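# Hang scaffold bracket on the post ring at red hole

## Task

Mount the scaffold bracket on the ring of the post at the hole marked in red: slide it all the way onto the ring, keep its tube sticking out radially from the post, and drive its wedge down into that marked hole until it stops. The bracket must stay put by itself at the end, not only because the robot is still holding it.

## Robot and tools

Robot: one six-joint arm with a two-finger parallel gripper. The joints, always in this column order, are waist, shoulder, elbow, wrist pitch, wrist yaw, wrist roll. Their nominal ranges in radians: waist -3.054 to 3.054, shoulder 0.000 to 3.142, elbow 0.000 to 2.356, wrist pitch -1.571 to 1.571, wrist yaw -1.571 to 1.571, wrist roll -3.142 to 3.142. The true end of each can differ by up to 0.010 rad either way.

Scene frame: origin on the table surface under the arm base, +z up, +x forward, +y to the left when facing +x. The base may sit slightly tilted. The gripper's fingers extend along its own +x axis and close along its own y axis. end_effector_position (metres) is the point between the finger pads, roughly 3 to 4 cm short of the tips; end_effector_quat_wxyz is its orientation. Velocities are in m/s and rad/s. The reported hand position can be off, more so when the arm is stretched out.

Tool execute_actions, argument actions: a list holding zero or one item. Empty list: no motion, just returns the state with camera pictures. A motion item is {"rows": [...], "steps": n}, n from 5 to 15 (default 15), each step 1/30 s. Each row is 7 numbers in [-1, 1]: six joint values then the gripper opening. Rows are applied one per step; if there are fewer rows than steps the final row repeats. A wait item is {"steps": n} with n up to 300 and no rows; it adds no command. Optional pictures: true attaches camera images to a motion or wait result. A refused call moves nothing.

The six joint numbers are scaled offsets, not absolute angles. They are measured from the joint angles printed in the most recent result that shows them (before any such result, or for later calls in the same reply, from where the arm is when the action begins), never from the previous row. Scale: 1.0 equals 0.9615 rad for waist, shoulder and elbow, 1.713 rad for wrist pitch, 1.767 for wrist yaw, 1.728 for wrist roll. So a row of all-zero joint values pulls the arm back to the reference angles; it is not a hold. A call is refused if it would take a joint more than 0.010 rad beyond its nominal limit; a target past the real end is clipped there, and the result may say "joint sent to its limit" (possibly about an earlier action). No such line does not prove there is more room.

The seventh number is the absolute gripper opening: +1 fully open (pad gap 0.088 m), empty fingers touch near -0.80, lower values add nothing. Closing fully takes at least about 0.5 s. To grasp, command an opening well under grip_measured (the measured opening on the same scale); the bigger the gap, the harder the squeeze, up to about 34 N per pad. Slamming the fingers shut can overshoot force and even pop them open. Readings may carry a constant error near 1 mm.

Motion limits: each joint's target is kept within a lead of its measured angle (0.211 rad waist/shoulder/elbow, 0.213 wrist pitch, 0.267 wrist yaw, 0.228 wrist roll), and all targets are scaled back if they would move the hand more than 70 mm from where it is. Big moves therefore need several calls. Friction may leave a joint short of its target or ignore tiny moves, especially at long reach; read Joint positions after each move.

Timing: the result arrives 5 steps before the action ends; those last steps run while you compose the next reply, and the arm keeps chasing the last target while you think, until it stalls or a step is HELD.

Result lines: state line with hand pose and velocities; Joint positions and Joint velocities (six joints in rad and rad/s, then finger gap in m and m/s); grip_measured; joint torques (total drive output, with per-joint offset, scale and noise, so treat loosely). "joint command not followed" means a clearance check altered or blocked targets (the post and mounting block count as arm). HELD marks steps where your row was partly or fully not sent. MOTOR HOT appears from 50 °C; at 95 °C an OVER-TEMPERATURE FAULT holds the arm, and if it does not cool in 30 to 60 s power is cut and the arm goes limp. TORQUE FAULT: contact torque reaching a load limit (waist 16.8, shoulder 20.8, elbow 20.8, wrist pitch 5.49, wrist yaw 5.47, wrist roll 5.13 N m, held weight included) freezes the arm 10 s and drops the rest of the call.

Tool zoom_image: camera (cam_high, cam_low or cam_wrist, each 504x504) and region [x0, y0, x1, y1] in pixels from the top-left, at most 504 by 504; it enlarges that camera's latest image. Tool show_instructions: no arguments; shows the scene's reference images. Tool finished_scene: scene (the current scene's number); ends and grades the scene irreversibly, then gives the next task. Replying with no tool call ends everything.

Avoid: dropping the bracket, knocking anything off the table (instant failure), slamming, hard collisions, forcing against the post hard enough to fault, and leaving the bracket held rather than seated. Expect occasional brief tugs on the held part or pushes on loose items.

Each tool is called after ">>>" as name(argument=value, ...) on one line, values as JSON.

Reference images:

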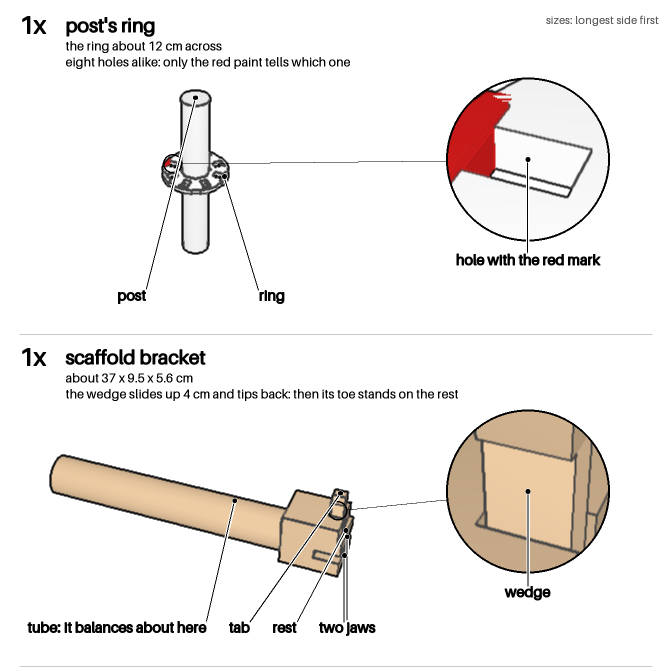

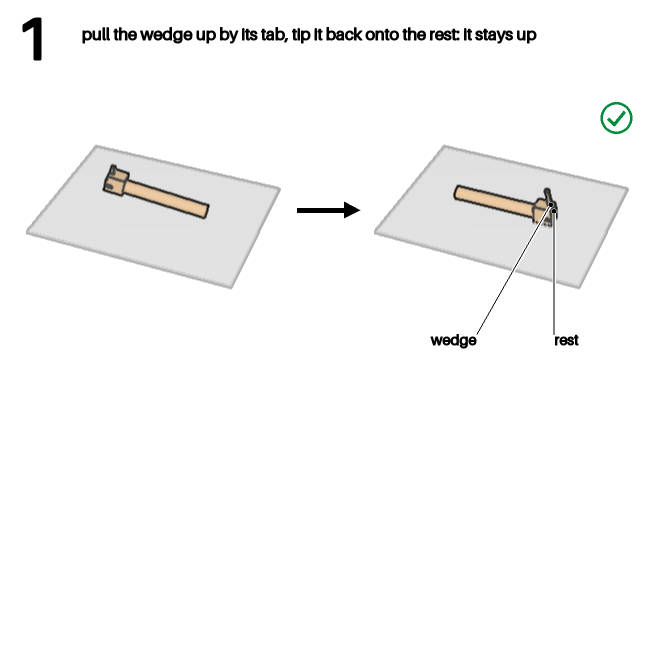

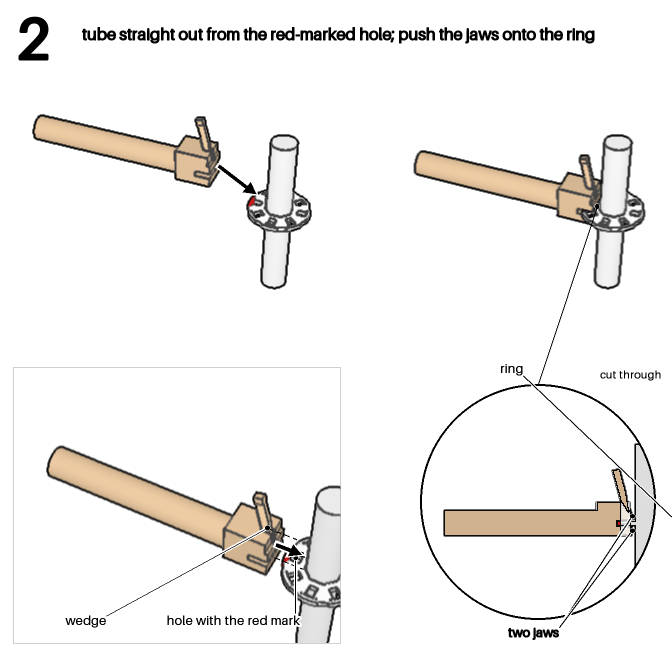

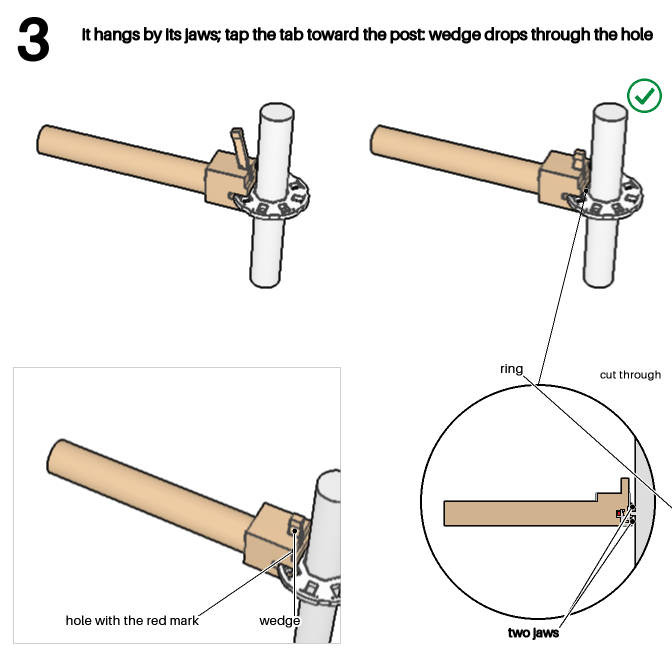

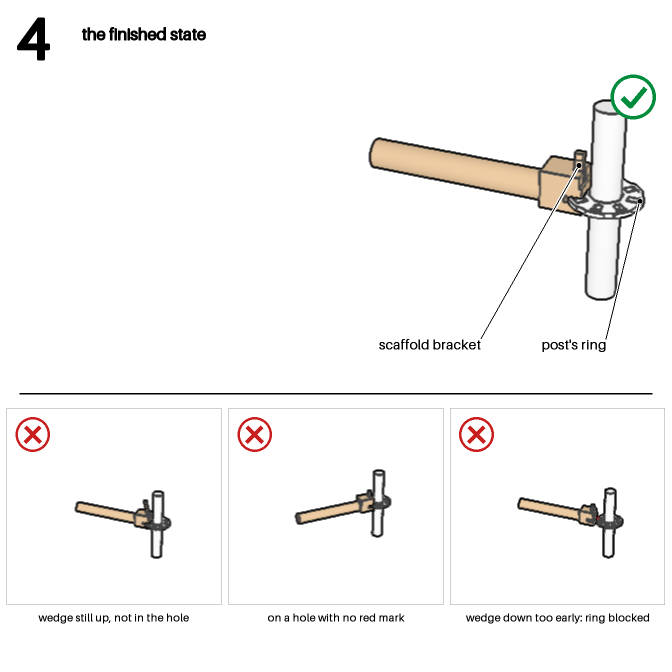

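## Session

>>> execute_actions(actions=[])

Scene clock: 0.00 s of 4500.00 s.
end_effector_position=(+0.0975, -0.2268, +0.1591) grip_measured=+0.847 end_effector_quat_wxyz=(+0.065, +0.654, -0.103, -0.746) end_effector_velocity=(+0.002, +0.002, +0.000) end_effector_angular_velocity=(+0.015, -0.015, +0.007)
Joint positions: [-0.989  1.374  0.977 -1.05   0.254  2.173  0.081]
Joint velocities: [-0.002 -0.002  0.002 -0.007 -0.022 -0.007  0.   ]
Joint torques (N m, as the arm reports them, + toward a larger angle): no reading
Heat: hottest elbow 23 °C (+0.0 °C/min).

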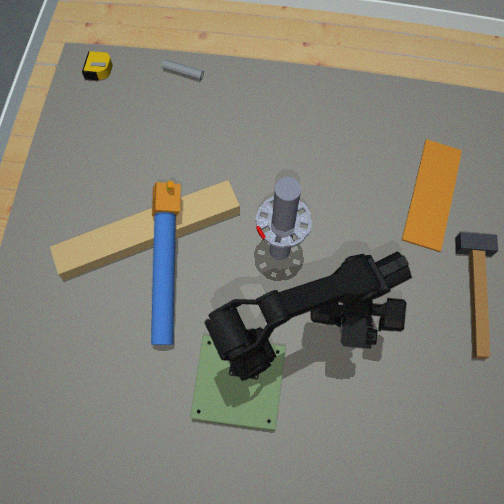

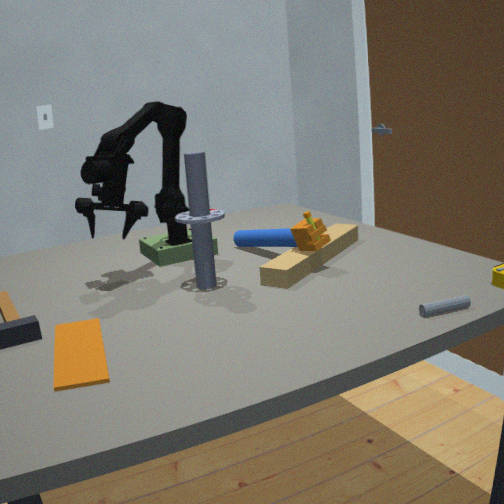

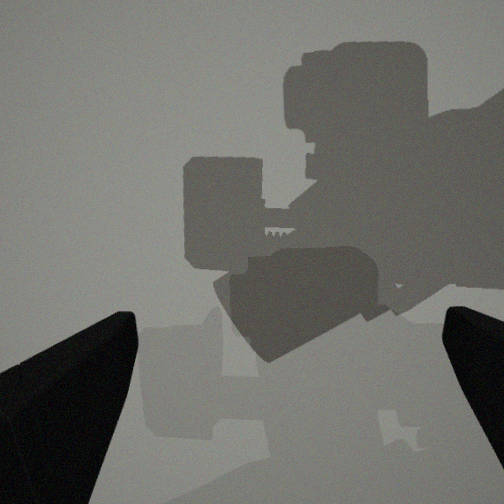

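>>> zoom_image(camera="cam_high", region=[120, 150, 340, 370])

>>> zoom_image(camera="cam_low", region=[150, 140, 380, 310])

Region (120, 150, 340, 370) of cam_high's 504x504 image, scaled by 2.291, with more detail than that image has.

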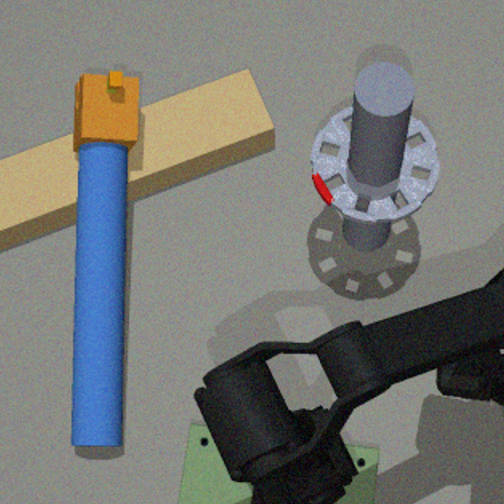

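Region (150, 140, 380, 310) of cam_low's 504x504 image, scaled by 2.191, with more detail than that image has; it fills the top 373 rows of this view, and the rest is white.

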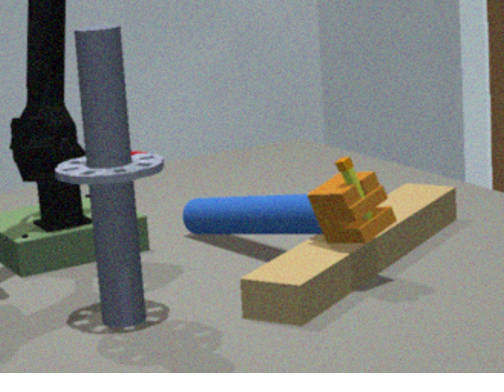

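>>> execute_actions(actions=[{"rows": [[1.0,0,0,0,-0.144,-1.0,1]], "steps": 15}])

>>> execute_actions(actions=[{"steps": 30}])

Scene clock: 3.47 s of 4500.00 s.
end_effector_position=(+0.2139, -0.1169, +0.1563) grip_measured=+1.000 end_effector_quat_wxyz=(+0.400, +0.631, +0.318, -0.584) end_effector_velocity=(+0.197, +0.379, +0.003) end_effector_angular_velocity=(-0.139, +0.086, +3.508)
Joint positions: [-0.471  1.374  0.977 -1.049  0.013  1.585  0.088]
Joint velocities: [ 1.687 -0.007 -0.007 -0.022 -0.095 -1.824  0.   ]
Joint torques (N m, as the arm reports them, + toward a larger angle): [ 0.36 -4.96  4.77  0.72 -0.2  -0.07]
Heat: hottest elbow 23 °C (+0.0 °C/min).
Steps of this call (steps 1 to 90: nothing new was sent; then 0.13 s passed at rest; steps 91 to 100: the first 10 steps of this action). Readings (joint positions):
91: [-0.974 1.374 0.977 -1.050 0.224 2.131]
92: [-0.929 1.374 0.977 -1.050 0.162 2.074]
94: [-0.814 1.374 0.977 -1.049 0.079 1.952]
98: [-0.583 1.374 0.977 -1.049 0.023 1.708]
100: the state above

Scene clock: 13.63 s of 4500.00 s.
end_effector_position=(+0.2182, -0.1196, +0.1610) grip_measured=+1.000 end_effector_quat_wxyz=(+0.493, +0.548, +0.349, -0.579) end_effector_velocity=(-0.001, +0.002, -0.001) end_effector_angular_velocity=(+0.009, +0.005, +0.011)
Joint positions: [-0.392  1.371  0.985 -1.038  0.147  1.437  0.088]
Joint velocities: [ 0.002 -0.002 -0.002 -0.007 -0.007 -0.007  0.   ]
Joint torques (N m, as the arm reports them, + toward a larger angle): [ 0.33 -4.94  4.7   0.69  0.23  0.03]
Heat: hottest elbow 25 °C (+8.8 °C/min).
TORQUE FAULT: the external load on joint 5 (wrist yaw) reached its load limit, and the arm stopped for 10 seconds. The arm's remaining commands of this call were not run. The arm holds where it stopped, with its grip as last carried out, and accepts commands again: back off and push less far. The arm stops again, at the same cost, whenever a joint's load reaches its limit.
Kept back: nothing.
The stop began at step 5 of this call (marked STOPPED below). From that step on the arm followed nothing that you had sent. 1 step, steps kept back included, did not run and will not run. Nothing is kept back now, and the robot has no last target.
Steps of this call (steps 1 to 4: the first 4 steps of the 5 kept back from your previous action; steps 5 to 305: the stop). Readings (joint positions):
1: [-0.419 1.374 0.978 -1.051 0.039 1.548]
2: [-0.400 1.371 0.980 -1.046 0.098 1.513]
4: [-0.389 1.371 0.984 -1.040 0.151 1.439]
5: [-0.395 1.371 0.985 -1.038 0.144 1.421] STOPPED
8: [-0.401 1.371 0.985 -1.038 0.129 1.425]
305: the state above

>>> execute_actions(actions=[])

Scene clock: 13.73 s of 4500.00 s.
end_effector_position=(+0.2182, -0.1196, +0.1610) grip_measured=+1.000 end_effector_quat_wxyz=(+0.493, +0.548, +0.349, -0.579) end_effector_velocity=(-0.002, +0.000, -0.000) end_effector_angular_velocity=(-0.004, +0.011, +0.009)
Joint positions: [-0.392  1.371  0.985 -1.038  0.147  1.437  0.088]
Joint velocities: [ 0.002 -0.002 -0.002 -0.007  0.007 -0.007  0.   ]
Joint torques (N m, as the arm reports them, + toward a larger angle): [ 0.27 -4.97  4.71  0.69  0.24  0.03]
Heat: hottest elbow 25 °C (+8.7 °C/min).
Kept back: nothing.
Steps of this call (steps 1 to 3: nothing new was sent). Readings (joint positions):
1: [-0.392 1.371 0.985 -1.038 0.147 1.437]
2: [-0.392 1.371 0.985 -1.038 0.147 1.437]
3: the state above

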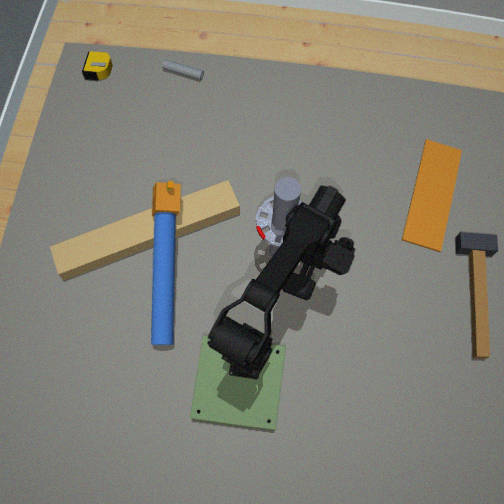

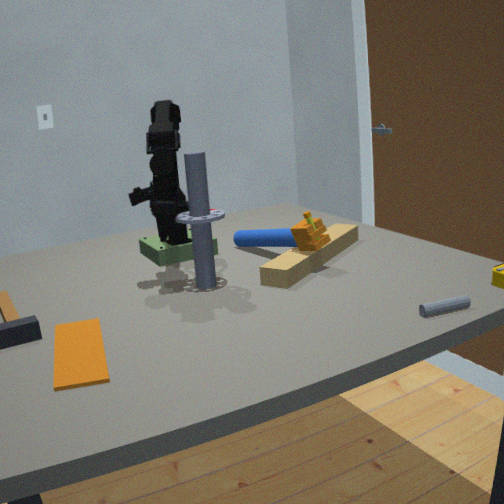

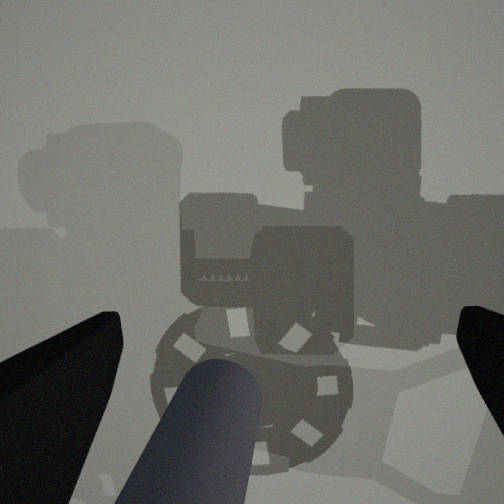

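>>> execute_actions(actions=[{"rows": [[-0.15,-0.1,0,0,-0.08,0,1],[-0.2,-0.3,-0.2,0,-0.08,0,1],[-0.2,-0.5,-0.4,0,-0.083,0,1]], "steps": 15}])

>>> execute_actions(actions=[{"steps": 15}])

Scene clock: 14.60 s of 4500.00 s.
end_effector_position=(+0.1333, -0.0927, +0.1356) grip_measured=+1.000 end_effector_quat_wxyz=(+0.442, +0.630, +0.298, -0.564) end_effector_velocity=(-0.044, +0.032, -0.015) end_effector_angular_velocity=(-0.093, -0.252, -0.032)
Joint positions: [-0.575  0.939  0.633 -1.047  0.01   1.437  0.088]
Joint velocities: [-0.051 -0.535 -0.31   0.037 -0.066 -0.007  0.   ]
Joint torques (N m, as the arm reports them, + toward a larger angle): [-0.22 -1.84  4.82  1.48 -0.18 -0.03]
Heat: hottest elbow 25 °C (+8.2 °C/min).
Steps of this call (steps 1 to 16: nothing new was sent; steps 17 to 26: the first 10 steps of this action). Readings (joint positions):
17: [-0.406 1.360 0.985 -1.038 0.116 1.438]
18: [-0.445 1.326 0.958 -1.021 0.081 1.438]
20: [-0.525 1.210 0.863 -1.035 0.053 1.438]
24: [-0.571 0.992 0.670 -1.046 0.016 1.437]
26: the state above

Scene clock: 15.10 s of 4500.00 s.
end_effector_position=(+0.1307, -0.0910, +0.1355) grip_measured=+1.000 end_effector_quat_wxyz=(+0.449, +0.636, +0.287, -0.559) end_effector_velocity=(-0.001, +0.002, -0.000) end_effector_angular_velocity=(+0.009, -0.003, -0.008)
Joint positions: [-0.581  0.894  0.611 -1.041  0.005  1.437  0.088]
Joint velocities: [-0.002 -0.007 -0.002 -0.007 -0.007  0.007  0.   ]
Joint torques (N m, as the arm reports them, + toward a larger angle): [-0.3  -2.15  4.18  1.16 -0.18 -0.03]
Heat: hottest elbow 25 °C (+7.9 °C/min).
Kept back: nothing.
Steps of this call (steps 1 to 5: the last 5 steps of your previous action; steps 6 to 15: the robot went on to your last target). Readings (joint positions):
1: [-0.577 0.926 0.626 -1.044 0.009 1.437]
2: [-0.578 0.916 0.622 -1.042 0.008 1.437]
4: [-0.579 0.905 0.618 -1.041 0.006 1.437]
8: [-0.580 0.897 0.612 -1.041 0.005 1.437]
15: the state above

>>> execute_actions(actions=[{"rows": [[1.0,0,0,0,0,-0.832,1]], "steps": 15}])

>>> execute_actions(actions="[{\"steps\": 20}], \"pictures\": true")

Scene clock: 15.53 s of 4500.00 s.
end_effector_position=(+0.1585, -0.0107, +0.1362) grip_measured=+1.000 end_effector_quat_wxyz=(+0.716, +0.339, +0.547, -0.270) end_effector_velocity=(+0.019, +0.271, +0.002) end_effector_angular_velocity=(-0.480, +0.014, +3.458)
Joint positions: [-0.041  0.894  0.611 -1.041  0.007  0.838  0.088]
Joint velocities: [ 1.692 -0.002 -0.002  0.007 -0.007 -1.824  0.   ]
Joint torques (N m, as the arm reports them, + toward a larger angle): [ 0.25 -1.67  5.08  1.01 -0.14 -0.08]
Heat: hottest elbow 25 °C (+7.7 °C/min).
Steps of this call (steps 1 to 3: the robot went on to your last target; steps 4 to 13: the first 10 steps of this action). Readings (joint positions):
4: [-0.554 0.894 0.611 -1.041 0.011 1.391]
5: [-0.495 0.894 0.611 -1.041 0.009 1.327]
7: [-0.380 0.894 0.611 -1.041 0.007 1.204]
11: [-0.154 0.894 0.611 -1.041 0.007 0.960]
13: the state above


>>> execute_actions(actions=[{"rows": [[0.548,0.8,1.0,-0.079,0,-0.485,1]], "steps": 15}])

>>> execute_actions(actions=[{"steps": 15}])

Scene clock: 16.37 s of 4500.00 s.
end_effector_position=(+0.2301, +0.1135, +0.1878) grip_measured=+1.000 end_effector_quat_wxyz=(+0.733, -0.153, +0.641, +0.168) end_effector_velocity=(+0.376, +0.196, +0.086) end_effector_angular_velocity=(-0.004, -0.015, +0.053)
Joint positions: [ 0.48   1.42   1.137 -1.168  0.008  0.004  0.088]
Joint velocities: [ 0.032  1.614  1.678 -0.051  0.007 -0.022  0.   ]
Joint torques (N m, as the arm reports them, + toward a larger angle): [ 0.24 -4.02  5.23  0.55 -0.16 -0.07]
Heat: hottest elbow 25 °C (+7.3 °C/min).
Steps of this call (steps 1 to 5: the last 5 steps of your previous action; steps 6 to 15: the robot went on to your last target; steps 16 to 25: the first 10 steps of this action). Readings (joint positions):
16: [0.389 0.924 0.638 -1.078 0.008 0.034]
17: [0.417 0.978 0.687 -1.122 0.008 0.024]
19: [0.454 1.096 0.796 -1.133 0.008 0.013]
23: [0.477 1.312 1.024 -1.163 0.008 0.005]
25: the state above

Scene clock: 16.87 s of 4500.00 s.
end_effector_position=(+0.3167, +0.1580, +0.2484) grip_measured=+1.000 end_effector_quat_wxyz=(+0.790, -0.137, +0.569, +0.183) end_effector_velocity=(-0.002, +0.001, -0.010) end_effector_angular_velocity=(-0.004, +0.050, +0.011)
Joint positions: [ 0.483  1.651  1.561 -1.173  0.008  0.002  0.088]
Joint velocities: [-0.002  0.027  0.002 -0.022 -0.022 -0.007  0.   ]
Joint torques (N m, as the arm reports them, + toward a larger angle): [ 0.24 -6.39  5.85  0.94 -0.13 -0.08]
Heat: hottest elbow 25 °C (+7.1 °C/min).
Kept back: nothing.
Steps of this call (steps 1 to 5: the last 5 steps of your previous action; steps 6 to 15: the robot went on to your last target). Readings (joint positions):
1: [0.481 1.474 1.192 -1.169 0.008 0.004]
2: [0.482 1.525 1.248 -1.170 0.008 0.003]
4: [0.482 1.602 1.353 -1.170 0.008 0.003]
8: [0.483 1.649 1.513 -1.170 0.008 0.002]
15: the state above

>>> execute_actions(actions=[])

Scene clock: 16.93 s of 4500.00 s.
end_effector_position=(+0.3169, +0.1581, +0.2483) grip_measured=+1.000 end_effector_quat_wxyz=(+0.790, -0.137, +0.569, +0.183) end_effector_velocity=(-0.001, +0.002, -0.001) end_effector_angular_velocity=(-0.003, +0.007, +0.026)
Joint positions: [ 0.483  1.652  1.562 -1.173  0.008  0.002  0.088]
Joint velocities: [ 0.002  0.007  0.007 -0.007 -0.007 -0.022  0.   ]
Joint torques (N m, as the arm reports them, + toward a larger angle): [ 0.24 -6.44  5.91  0.96 -0.13 -0.07]
Heat: hottest elbow 25 °C (+7.1 °C/min).
Kept back: nothing.
Steps of this call (steps 1 to 2: the robot went on to your last target). Readings (joint positions):
1: [0.483 1.652 1.561 -1.173 0.008 0.002]
2: the state above

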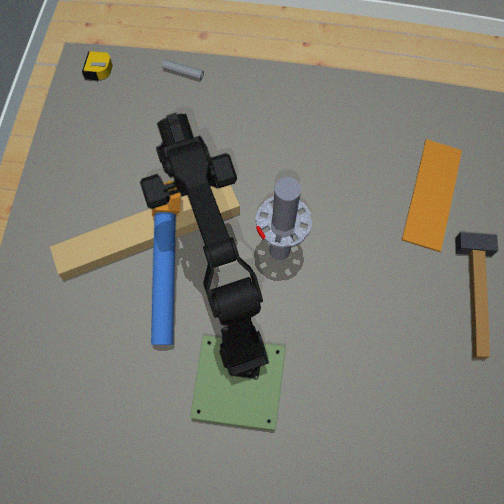

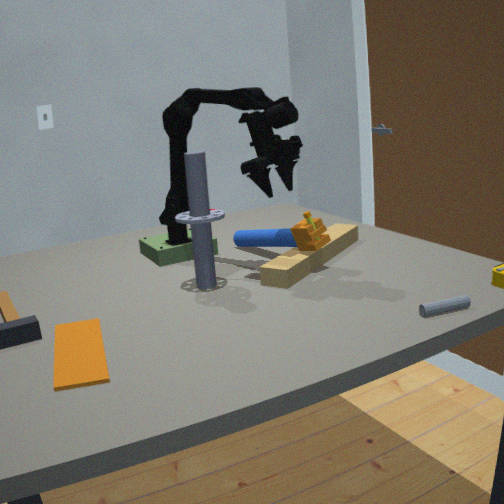

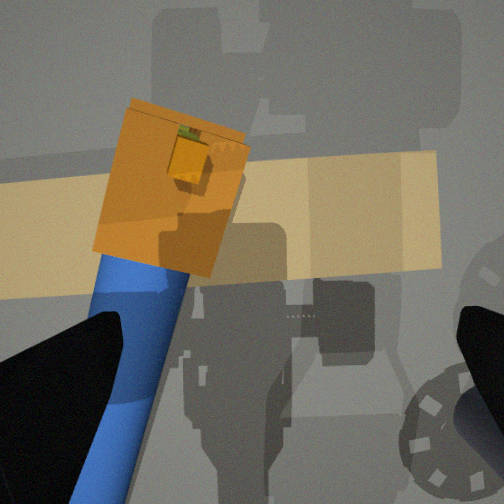

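>>> execute_actions(actions=[{"rows": [[0.028,0.283,0.2,0.054,0,0,1]], "steps": 15}])

>>> execute_actions(actions=[{"steps": 8}], pictures=true)

Scene clock: 19.20 s of 4500.00 s.
end_effector_position=(+0.3740, +0.1990, +0.2088) grip_measured=+1.000 end_effector_quat_wxyz=(+0.784, -0.146, +0.572, +0.192) end_effector_velocity=(+0.011, +0.006, -0.029) end_effector_angular_velocity=(-0.015, +0.039, +0.007)
Joint positions: [ 0.508  1.921  1.733 -1.089  0.008  0.002  0.088]
Joint velocities: [-0.002  0.081  0.002  0.037 -0.007 -0.007  0.   ]
Joint torques (N m, as the arm reports them, + toward a larger angle): [  0.08 -10.44   6.82   1.37  -0.09  -0.02]
Heat: hottest elbow 26 °C (+9.4 °C/min).
Steps of this call (steps 1 to 15: the robot went on to your last target; steps 16 to 58: nothing new was sent; steps 59 to 68: the first 10 steps of this action). Readings (joint positions):
59: [0.484 1.680 1.590 -1.184 0.008 0.002]
60: [0.489 1.720 1.637 -1.152 0.008 0.002]
62: [0.499 1.810 1.716 -1.086 0.008 0.002]
66: [0.508 1.907 1.733 -1.091 0.008 0.002]
68: the state above

Scene clock: 19.47 s of 4500.00 s.
end_effector_position=(+0.3777, +0.2010, +0.2133) grip_measured=+1.000 end_effector_quat_wxyz=(+0.789, -0.144, +0.565, +0.193) end_effector_velocity=(-0.003, +0.001, -0.000) end_effector_angular_velocity=(+0.001, +0.009, +0.012)
Joint positions: [ 0.508  1.923  1.748 -1.082  0.008  0.002  0.088]
Joint velocities: [ 0.002 -0.002 -0.002 -0.007 -0.007 -0.007  0.   ]
Joint torques (N m, as the arm reports them, + toward a larger angle): [ 0.11 -9.65  5.74  1.21 -0.08 -0.02]
Heat: hottest elbow 26 °C (+9.2 °C/min).
Kept back: nothing.
Steps of this call (steps 1 to 5: the last 5 steps of your previous action; steps 6 to 8: the robot went on to your last target). Readings (joint positions):
1: [0.508 1.923 1.734 -1.087 0.008 0.002]
2: [0.508 1.923 1.737 -1.086 0.008 0.002]
4: [0.508 1.923 1.745 -1.083 0.008 0.002]
8: the state above

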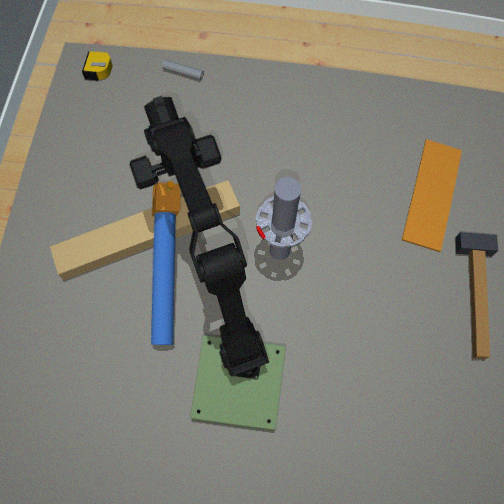

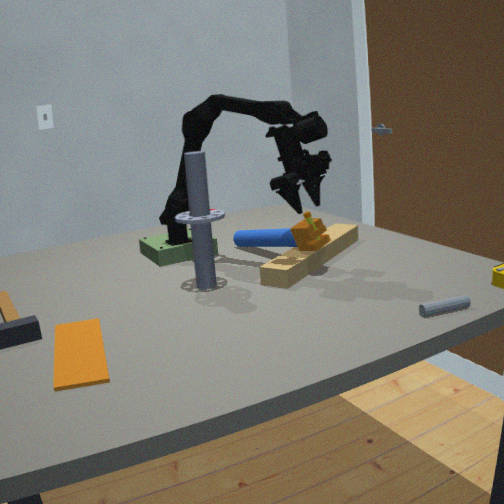

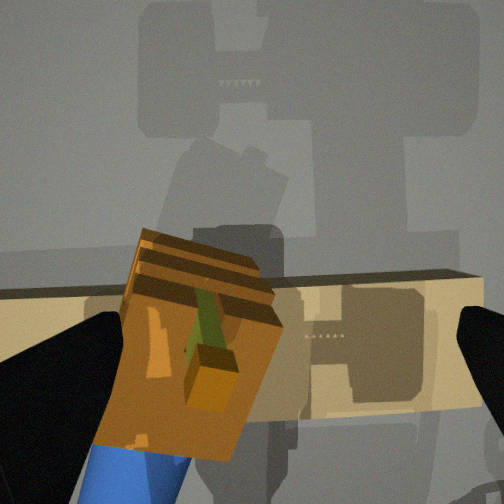

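>>> execute_actions(actions=[{"rows": [[0.059,-0.104,-0.153,0.032,0,0.26,1]], "steps": 15}])

>>> execute_actions(actions=[{"steps": 8}], pictures=true)

Scene clock: 21.07 s of 4500.00 s.
end_effector_position=(+0.3483, +0.2117, +0.2095) grip_measured=+1.000 end_effector_quat_wxyz=(+0.801, +0.007, +0.590, +0.095) end_effector_velocity=(-0.012, -0.005, -0.007) end_effector_angular_velocity=(+0.092, +0.078, -0.279)
Joint positions: [ 0.566  1.835  1.616 -1.032  0.009  0.42   0.088]
Joint velocities: [-0.002 -0.032 -0.061  0.007 -0.022  0.3    0.   ]
Joint torques (N m, as the arm reports them, + toward a larger angle): [ -0.28 -10.16   4.11   1.34  -0.1    0.03]
Heat: hottest elbow 26 °C (+8.5 °C/min).
Steps of this call (steps 1 to 30: the robot went on to your last target; steps 31 to 38: nothing new was sent; steps 39 to 48: the first 10 steps of this action). Readings (joint positions):
39: [0.511 1.910 1.727 -1.061 0.009 0.052]
40: [0.520 1.891 1.695 -1.048 0.009 0.115]
42: [0.543 1.860 1.649 -1.051 0.009 0.237]
46: [0.566 1.838 1.621 -1.034 0.009 0.393]
48: the state above

Scene clock: 21.33 s of 4500.00 s.
end_effector_position=(+0.3477, +0.2113, +0.2085) grip_measured=+1.000 end_effector_quat_wxyz=(+0.801, +0.017, +0.592, +0.087) end_effector_velocity=(+0.002, +0.001, +0.004) end_effector_angular_velocity=(+0.014, -0.023, -0.021)
Joint positions: [ 0.566  1.833  1.611 -1.03   0.009  0.448  0.088]
Joint velocities: [ 0.002 -0.012 -0.007  0.022  0.007  0.022  0.   ]
Joint torques (N m, as the arm reports them, + toward a larger angle): [ -0.2  -10.33   4.28   1.31  -0.1    0.05]
Heat: hottest elbow 26 °C (+8.4 °C/min).
Kept back: nothing.
Steps of this call (steps 1 to 5: the last 5 steps of your previous action; steps 6 to 8: the robot went on to your last target). Readings (joint positions):
1: [0.566 1.834 1.615 -1.032 0.009 0.429]
2: [0.566 1.834 1.613 -1.031 0.009 0.435]
4: [0.566 1.833 1.612 -1.030 0.009 0.442]
8: the state above

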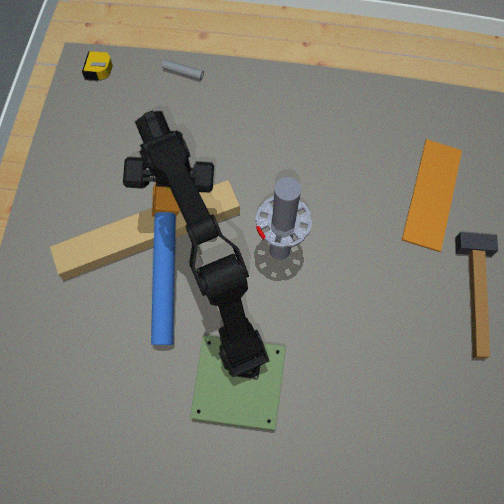

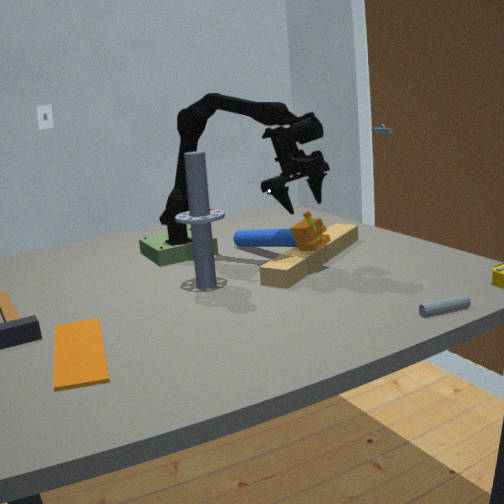

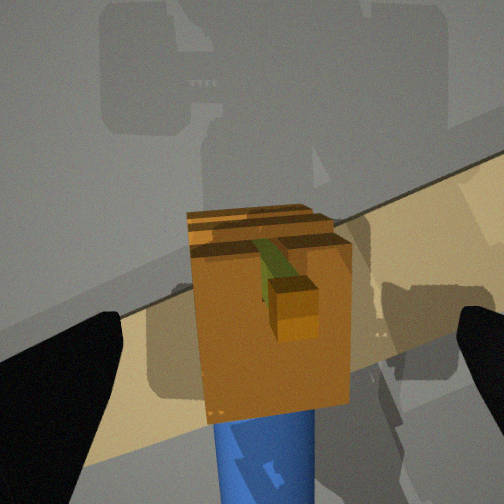

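>>> execute_actions(actions=[{"rows": [[0,0.083,-0.077,0.09,0,0,1]], "steps": 15}])

>>> execute_actions(actions=[{"steps": 8}], pictures=true)

Scene clock: 22.03 s of 4500.00 s.
end_effector_position=(+0.3625, +0.2202, +0.1657) grip_measured=+1.000 end_effector_quat_wxyz=(+0.800, +0.018, +0.593, +0.086) end_effector_velocity=(+0.011, +0.004, +0.001) end_effector_angular_velocity=(+0.021, -0.053, +0.002)
Joint positions: [ 0.566  1.91   1.541 -0.886  0.009  0.449  0.088]
Joint velocities: [-0.002  0.002 -0.007  0.066  0.007 -0.007  0.   ]
Joint torques (N m, as the arm reports them, + toward a larger angle): [-0.14 -9.36  4.84  1.46 -0.04 -0.08]
Heat: hottest elbow 26 °C (+8.2 °C/min).
Steps of this call (steps 1 to 11: the robot went on to your last target; steps 12 to 21: the first 10 steps of this action). Readings (joint positions):
12: [0.566 1.837 1.600 -1.004 0.009 0.449]
13: [0.566 1.842 1.589 -0.959 0.009 0.449]
15: [0.566 1.867 1.575 -0.916 0.009 0.449]
19: [0.566 1.905 1.544 -0.892 0.009 0.449]
21: the state above

Scene clock: 22.30 s of 4500.00 s.
end_effector_position=(+0.3639, +0.2211, +0.1663) grip_measured=+1.000 end_effector_quat_wxyz=(+0.802, +0.019, +0.590, +0.087) end_effector_velocity=(-0.001, -0.003, -0.002) end_effector_angular_velocity=(-0.002, +0.013, +0.002)
Joint positions: [ 0.566  1.91   1.541 -0.878  0.009  0.449  0.088]
Joint velocities: [-0.007  0.002 -0.002 -0.007 -0.007 -0.007  0.   ]
Joint torques (N m, as the arm reports them, + toward a larger angle): [ 0.02 -9.27  4.85  1.31 -0.05 -0.06]
Heat: hottest elbow 26 °C (+8.1 °C/min).
Kept back: nothing.
Steps of this call (steps 1 to 5: the last 5 steps of your previous action; steps 6 to 8: the robot went on to your last target). Readings (joint positions):
1: [0.566 1.910 1.541 -0.883 0.009 0.449]
2: [0.566 1.910 1.541 -0.880 0.009 0.449]
4: [0.566 1.910 1.541 -0.879 0.009 0.449]
8: the state above

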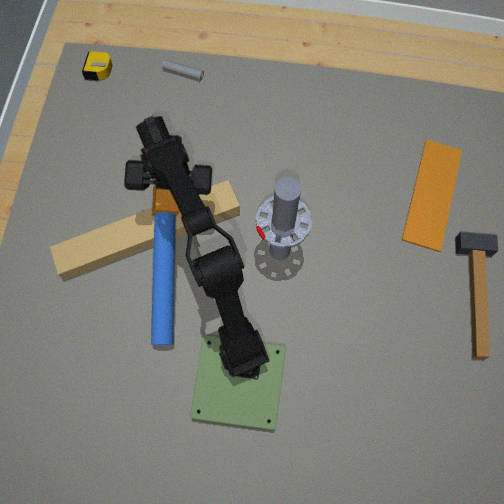

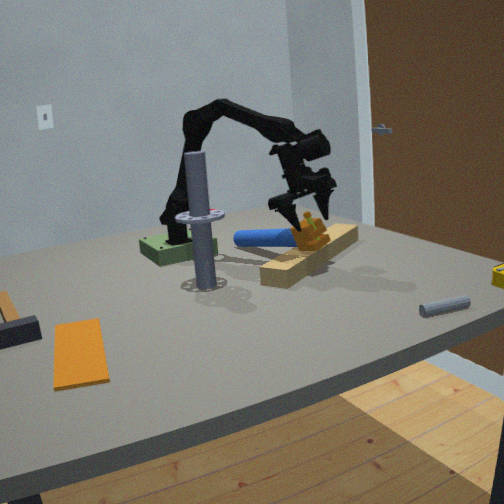

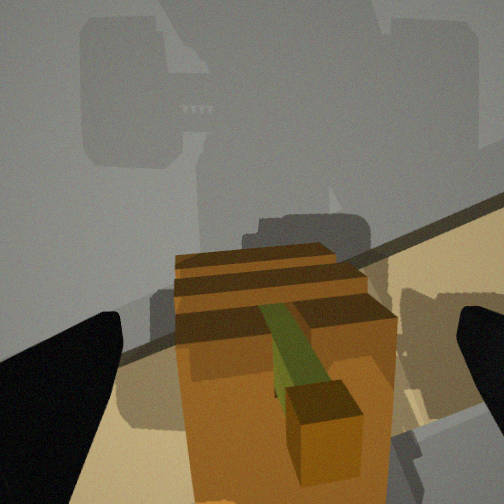

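>>> zoom_image(camera="cam_low", region=[250, 170, 370, 290])

Region (250, 170, 370, 290) of cam_low's 504x504 image, scaled by 4.200, with more detail than that image has.

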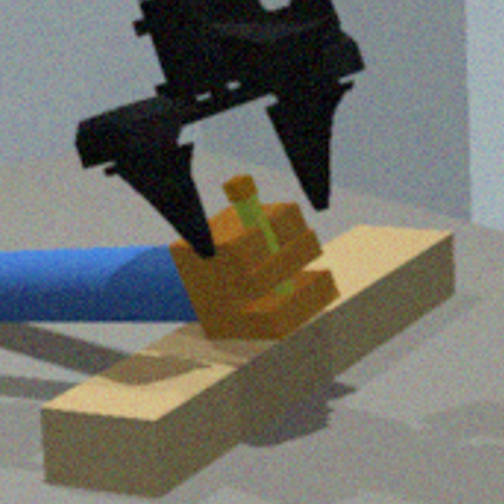

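>>> execute_actions(actions=[{"rows": [[-0.021,-0.043,-0.057,0.008,0,0,1]], "steps": 10}])

>>> execute_actions(actions=[{"steps": 8}], pictures=true)

Scene clock: 23.70 s of 4500.00 s.
end_effector_position=(+0.3609, +0.2127, +0.1647) grip_measured=+1.000 end_effector_quat_wxyz=(+0.802, +0.023, +0.591, +0.082) end_effector_velocity=(-0.010, -0.046, -0.001) end_effector_angular_velocity=(-0.016, +0.039, -0.076)
Joint positions: [ 0.552  1.886  1.504 -0.868  0.009  0.449  0.088]
Joint velocities: [-0.085 -0.09  -0.11  -0.022 -0.007 -0.007  0.   ]
Joint torques (N m, as the arm reports them, + toward a larger angle): [ -0.07 -10.63   4.32   1.26  -0.05  -0.03]
Heat: hottest elbow 26 °C (+7.6 °C/min).
Steps of this call (steps 1 to 15: the robot went on to your last target; steps 16 to 37: nothing new was sent; steps 38 to 42: the first 5 steps of this action). Readings (joint positions):
38: [0.565 1.906 1.534 -0.872 0.009 0.449]
39: [0.562 1.900 1.525 -0.868 0.009 0.449]
41: [0.555 1.889 1.509 -0.868 0.009 0.449]
42: the state above

Scene clock: 23.97 s of 4500.00 s.
end_effector_position=(+0.3604, +0.2100, +0.1654) grip_measured=+1.000 end_effector_quat_wxyz=(+0.802, +0.024, +0.591, +0.080) end_effector_velocity=(-0.003, -0.002, +0.002) end_effector_angular_velocity=(+0.003, +0.004, +0.007)
Joint positions: [ 0.547  1.879  1.497 -0.867  0.009  0.449  0.088]
Joint velocities: [-0.002 -0.012 -0.007 -0.007 -0.007 -0.007  0.   ]
Joint torques (N m, as the arm reports them, + toward a larger angle): [ -0.23 -10.55   4.25   1.33  -0.04  -0.03]
Heat: hottest elbow 26 °C (+7.5 °C/min).
Kept back: nothing.
Steps of this call (steps 1 to 5: the last 5 steps of your previous action; steps 6 to 8: the robot went on to your last target). Readings (joint positions):
1: [0.549 1.884 1.502 -0.868 0.009 0.449]
2: [0.548 1.882 1.500 -0.868 0.009 0.449]
4: [0.547 1.880 1.498 -0.868 0.009 0.449]
8: the state above

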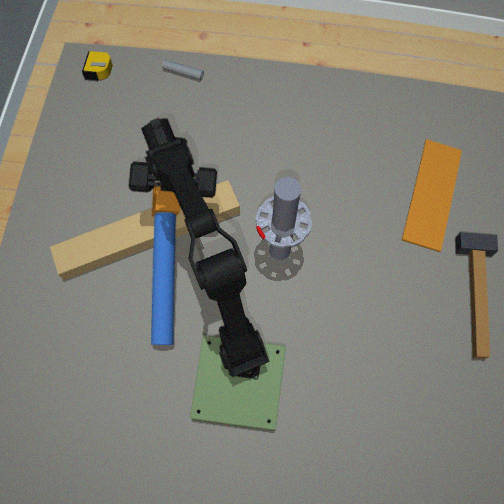

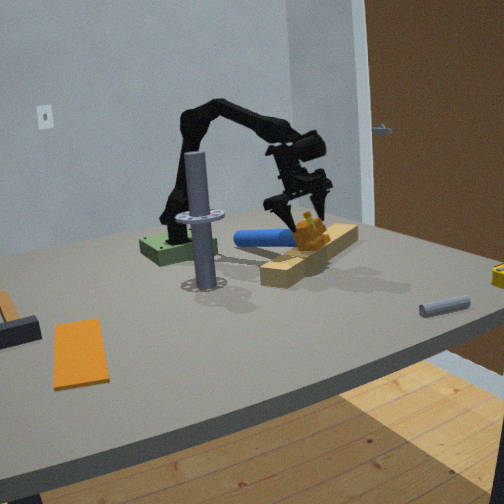

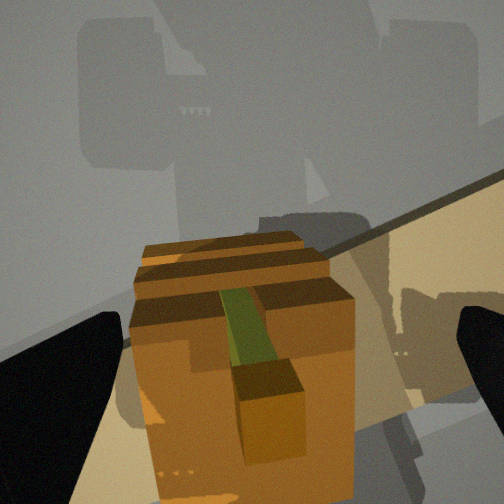

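>>> execute_actions(actions=[{"rows": [[0.01,-0.018,0.02,-0.021,0,0,1],[0.01,-0.018,0.02,-0.021,0,0,1],[0.01,-0.018,0.02,-0.021,0,0,0.8],[0.01,-0.018,0.02,-0.021,0,0,0.6],[0.01,-0.018,0.02,-0.021,0,0,0.4],[0.01,-0.018,0.02,-0.021,0,0,0.2],[0.01,-0.018,0.02,-0.021,0,0,0.0],[0.01,-0.018,0.02,-0.021,0,0,-0.2],[0.01,-0.018,0.02,-0.021,0,0,-0.35],[0.01,-0.018,0.02,-0.021,0,0,-0.5],[0.01,-0.018,0.02,-0.021,0,0,-0.6],[0.01,-0.018,0.02,-0.021,0,0,-0.7],[0.01,-0.018,0.02,-0.021,0,0,-0.8],[0.01,-0.018,0.02,-0.021,0,0,-0.9]], "steps": 15}])

>>> execute_actions(actions=[{"steps": 10}], pictures=true)

Scene clock: 24.77 s of 4500.00 s.
end_effector_position=(+0.3551, +0.2133, +0.1722) grip_measured=+0.167 end_effector_quat_wxyz=(+0.800, +0.021, +0.593, +0.085) end_effector_velocity=(-0.000, +0.012, +0.028) end_effector_angular_velocity=(+0.048, -0.054, +0.045)
Joint positions: [ 0.559  1.868  1.511 -0.896  0.006  0.449  0.047]
Joint velocities: [ 0.017 -0.042  0.037 -0.007 -0.022 -0.022 -0.175]
Joint torques (N m, as the arm reports them, + toward a larger angle): [-0.41 -9.78  5.3   0.74  0.09 -0.03]
Heat: hottest shoulder 26 °C (+7.3 °C/min).
Steps of this call (steps 1 to 14: the robot went on to your last target; steps 15 to 24: the first 10 steps of this action). Readings (joint positions):
15: [0.547 1.878 1.496 -0.869 0.009 0.449]
16: [0.548 1.877 1.498 -0.878 0.009 0.449]
18: [0.551 1.874 1.500 -0.891 0.009 0.449]
22: [0.557 1.870 1.508 -0.895 0.008 0.449]
24: the state above

Scene clock: 25.10 s of 4500.00 s.
end_effector_position=(+0.3548, +0.2142, +0.1742) grip_measured=-0.062 end_effector_quat_wxyz=(+0.801, +0.021, +0.592, +0.087) end_effector_velocity=(-0.002, -0.001, +0.002) end_effector_angular_velocity=(+0.003, +0.004, +0.007)
Joint positions: [ 0.561  1.865  1.514 -0.899  0.005  0.449  0.036]
Joint velocities: [-0.002 -0.007 -0.002 -0.007 -0.007 -0.007 -0.   ]
Joint torques (N m, as the arm reports them, + toward a larger angle): [-0.5  -9.71  5.23  0.86  0.11  0.01]
Heat: hottest shoulder 26 °C (+7.2 °C/min).
Kept back: nothing.
Steps of this call (steps 1 to 5: the last 5 steps of your previous action; steps 6 to 10: the robot went on to your last target). Readings (joint positions):
1: [0.560 1.866 1.512 -0.896 0.003 0.452]
2: [0.561 1.865 1.514 -0.895 -0.002 0.454]
4: [0.561 1.865 1.514 -0.899 0.005 0.448]
8: [0.561 1.865 1.514 -0.899 0.005 0.449]
10: the state above

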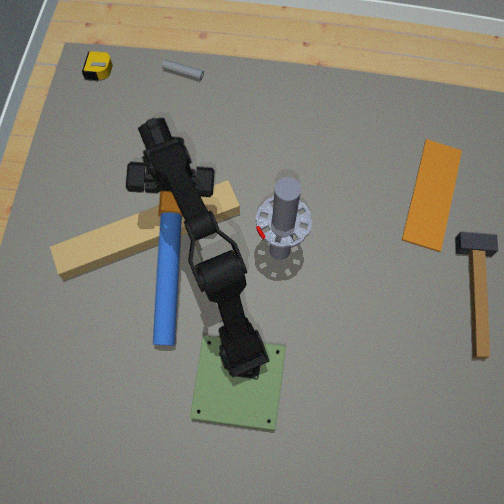

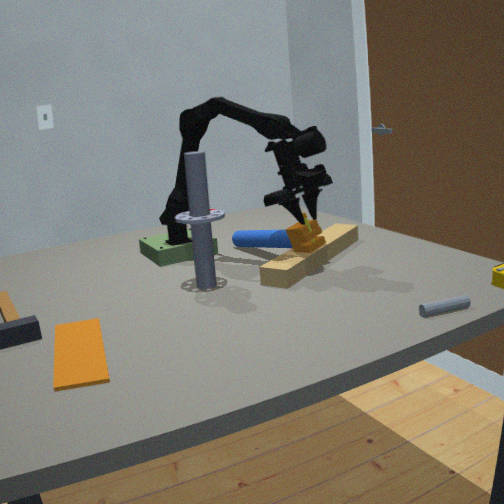

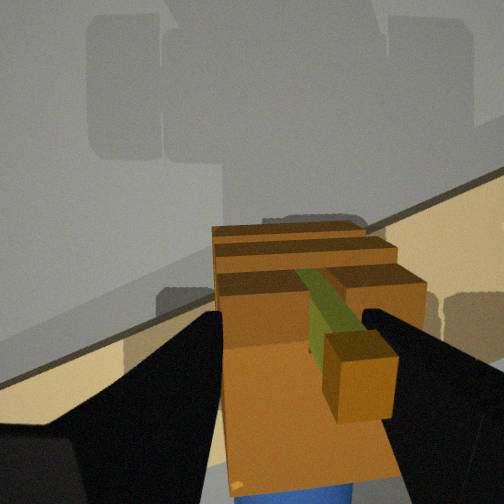

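>>> execute_actions(actions=[{"rows": [[0,0,0,0,0,0,0.5],[0,0,0,0,0,0,1],[0,0,0,0,0,0,1],[0,0,0,0,0,0,1],[0,0,0,0,0,0,1],[0,-0.022,0.075,-0.054,0,0,1],[0,-0.022,0.075,-0.054,0,0,1],[0,-0.022,0.075,-0.054,0,0,1],[0,-0.022,0.075,-0.054,0,0,1],[-0.035,-0.022,0.075,-0.054,0,0,1]], "steps": 15}])

>>> execute_actions(actions=[{"steps": 10}], pictures=true)

Scene clock: 25.87 s of 4500.00 s.
end_effector_position=(+0.3521, +0.2118, +0.1887) grip_measured=+0.263 end_effector_quat_wxyz=(+0.798, +0.020, +0.596, +0.084) end_effector_velocity=(+0.041, -0.022, +0.110) end_effector_angular_velocity=(+0.116, -0.190, -0.076)
Joint positions: [ 0.56   1.856  1.564 -0.969  0.005  0.45   0.052]
Joint velocities: [-0.1   -0.1    0.247 -0.125 -0.007 -0.022  0.176]
Joint torques (N m, as the arm reports them, + toward a larger angle): [-1.91 -9.81  5.52  0.72 -0.07 -0.05]
Heat: hottest shoulder 26 °C (+7.0 °C/min).
Steps of this call (steps 1 to 13: the robot went on to your last target; steps 14 to 23: the first 10 steps of this action). Readings (joint positions):
14: [0.561 1.865 1.514 -0.899 0.005 0.449]
15: [0.561 1.865 1.514 -0.899 0.005 0.449]
17: [0.561 1.865 1.514 -0.899 0.005 0.449]
21: [0.561 1.863 1.546 -0.957 0.005 0.450]
23: the state above

Scene clock: 26.20 s of 4500.00 s.
end_effector_position=(+0.3578, +0.2002, +0.1956) grip_measured=+1.000 end_effector_quat_wxyz=(+0.801, +0.030, +0.594, +0.072) end_effector_velocity=(-0.001, -0.000, +0.001) end_effector_angular_velocity=(-0.001, +0.002, +0.021)
Joint positions: [ 0.529  1.849  1.58  -0.988  0.005  0.45   0.088]
Joint velocities: [-0.002 -0.002  0.002 -0.007 -0.007 -0.022  0.   ]
Joint torques (N m, as the arm reports them, + toward a larger angle): [-0.09 -9.84  5.7   0.89 -0.04 -0.06]
Heat: hottest shoulder 26 °C (+6.9 °C/min).
Kept back: nothing.
Steps of this call (steps 1 to 5: the last 5 steps of your previous action; steps 6 to 10: the robot went on to your last target). Readings (joint positions):
1: [0.555 1.853 1.571 -0.973 0.005 0.450]
2: [0.548 1.851 1.576 -0.977 0.005 0.450]
4: [0.536 1.849 1.579 -0.983 0.005 0.450]
8: [0.529 1.849 1.580 -0.988 0.005 0.450]
10: the state above

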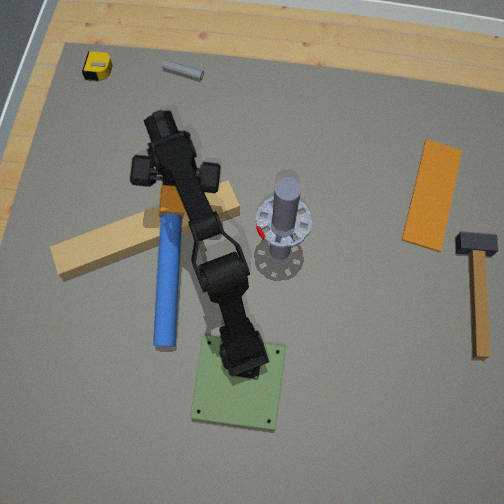

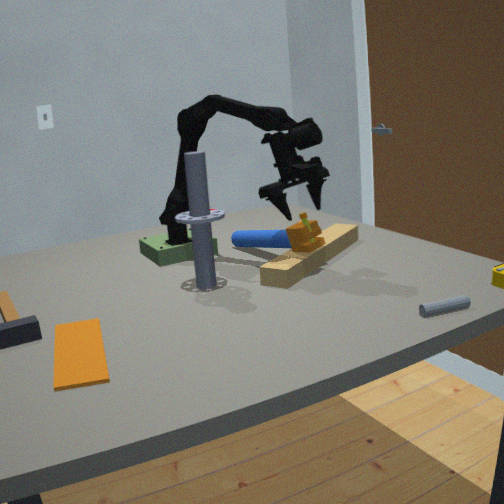

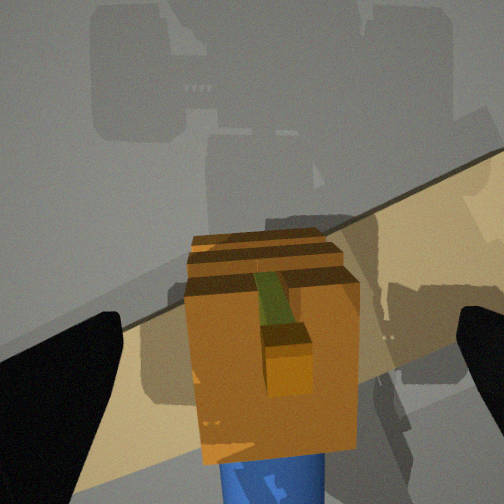

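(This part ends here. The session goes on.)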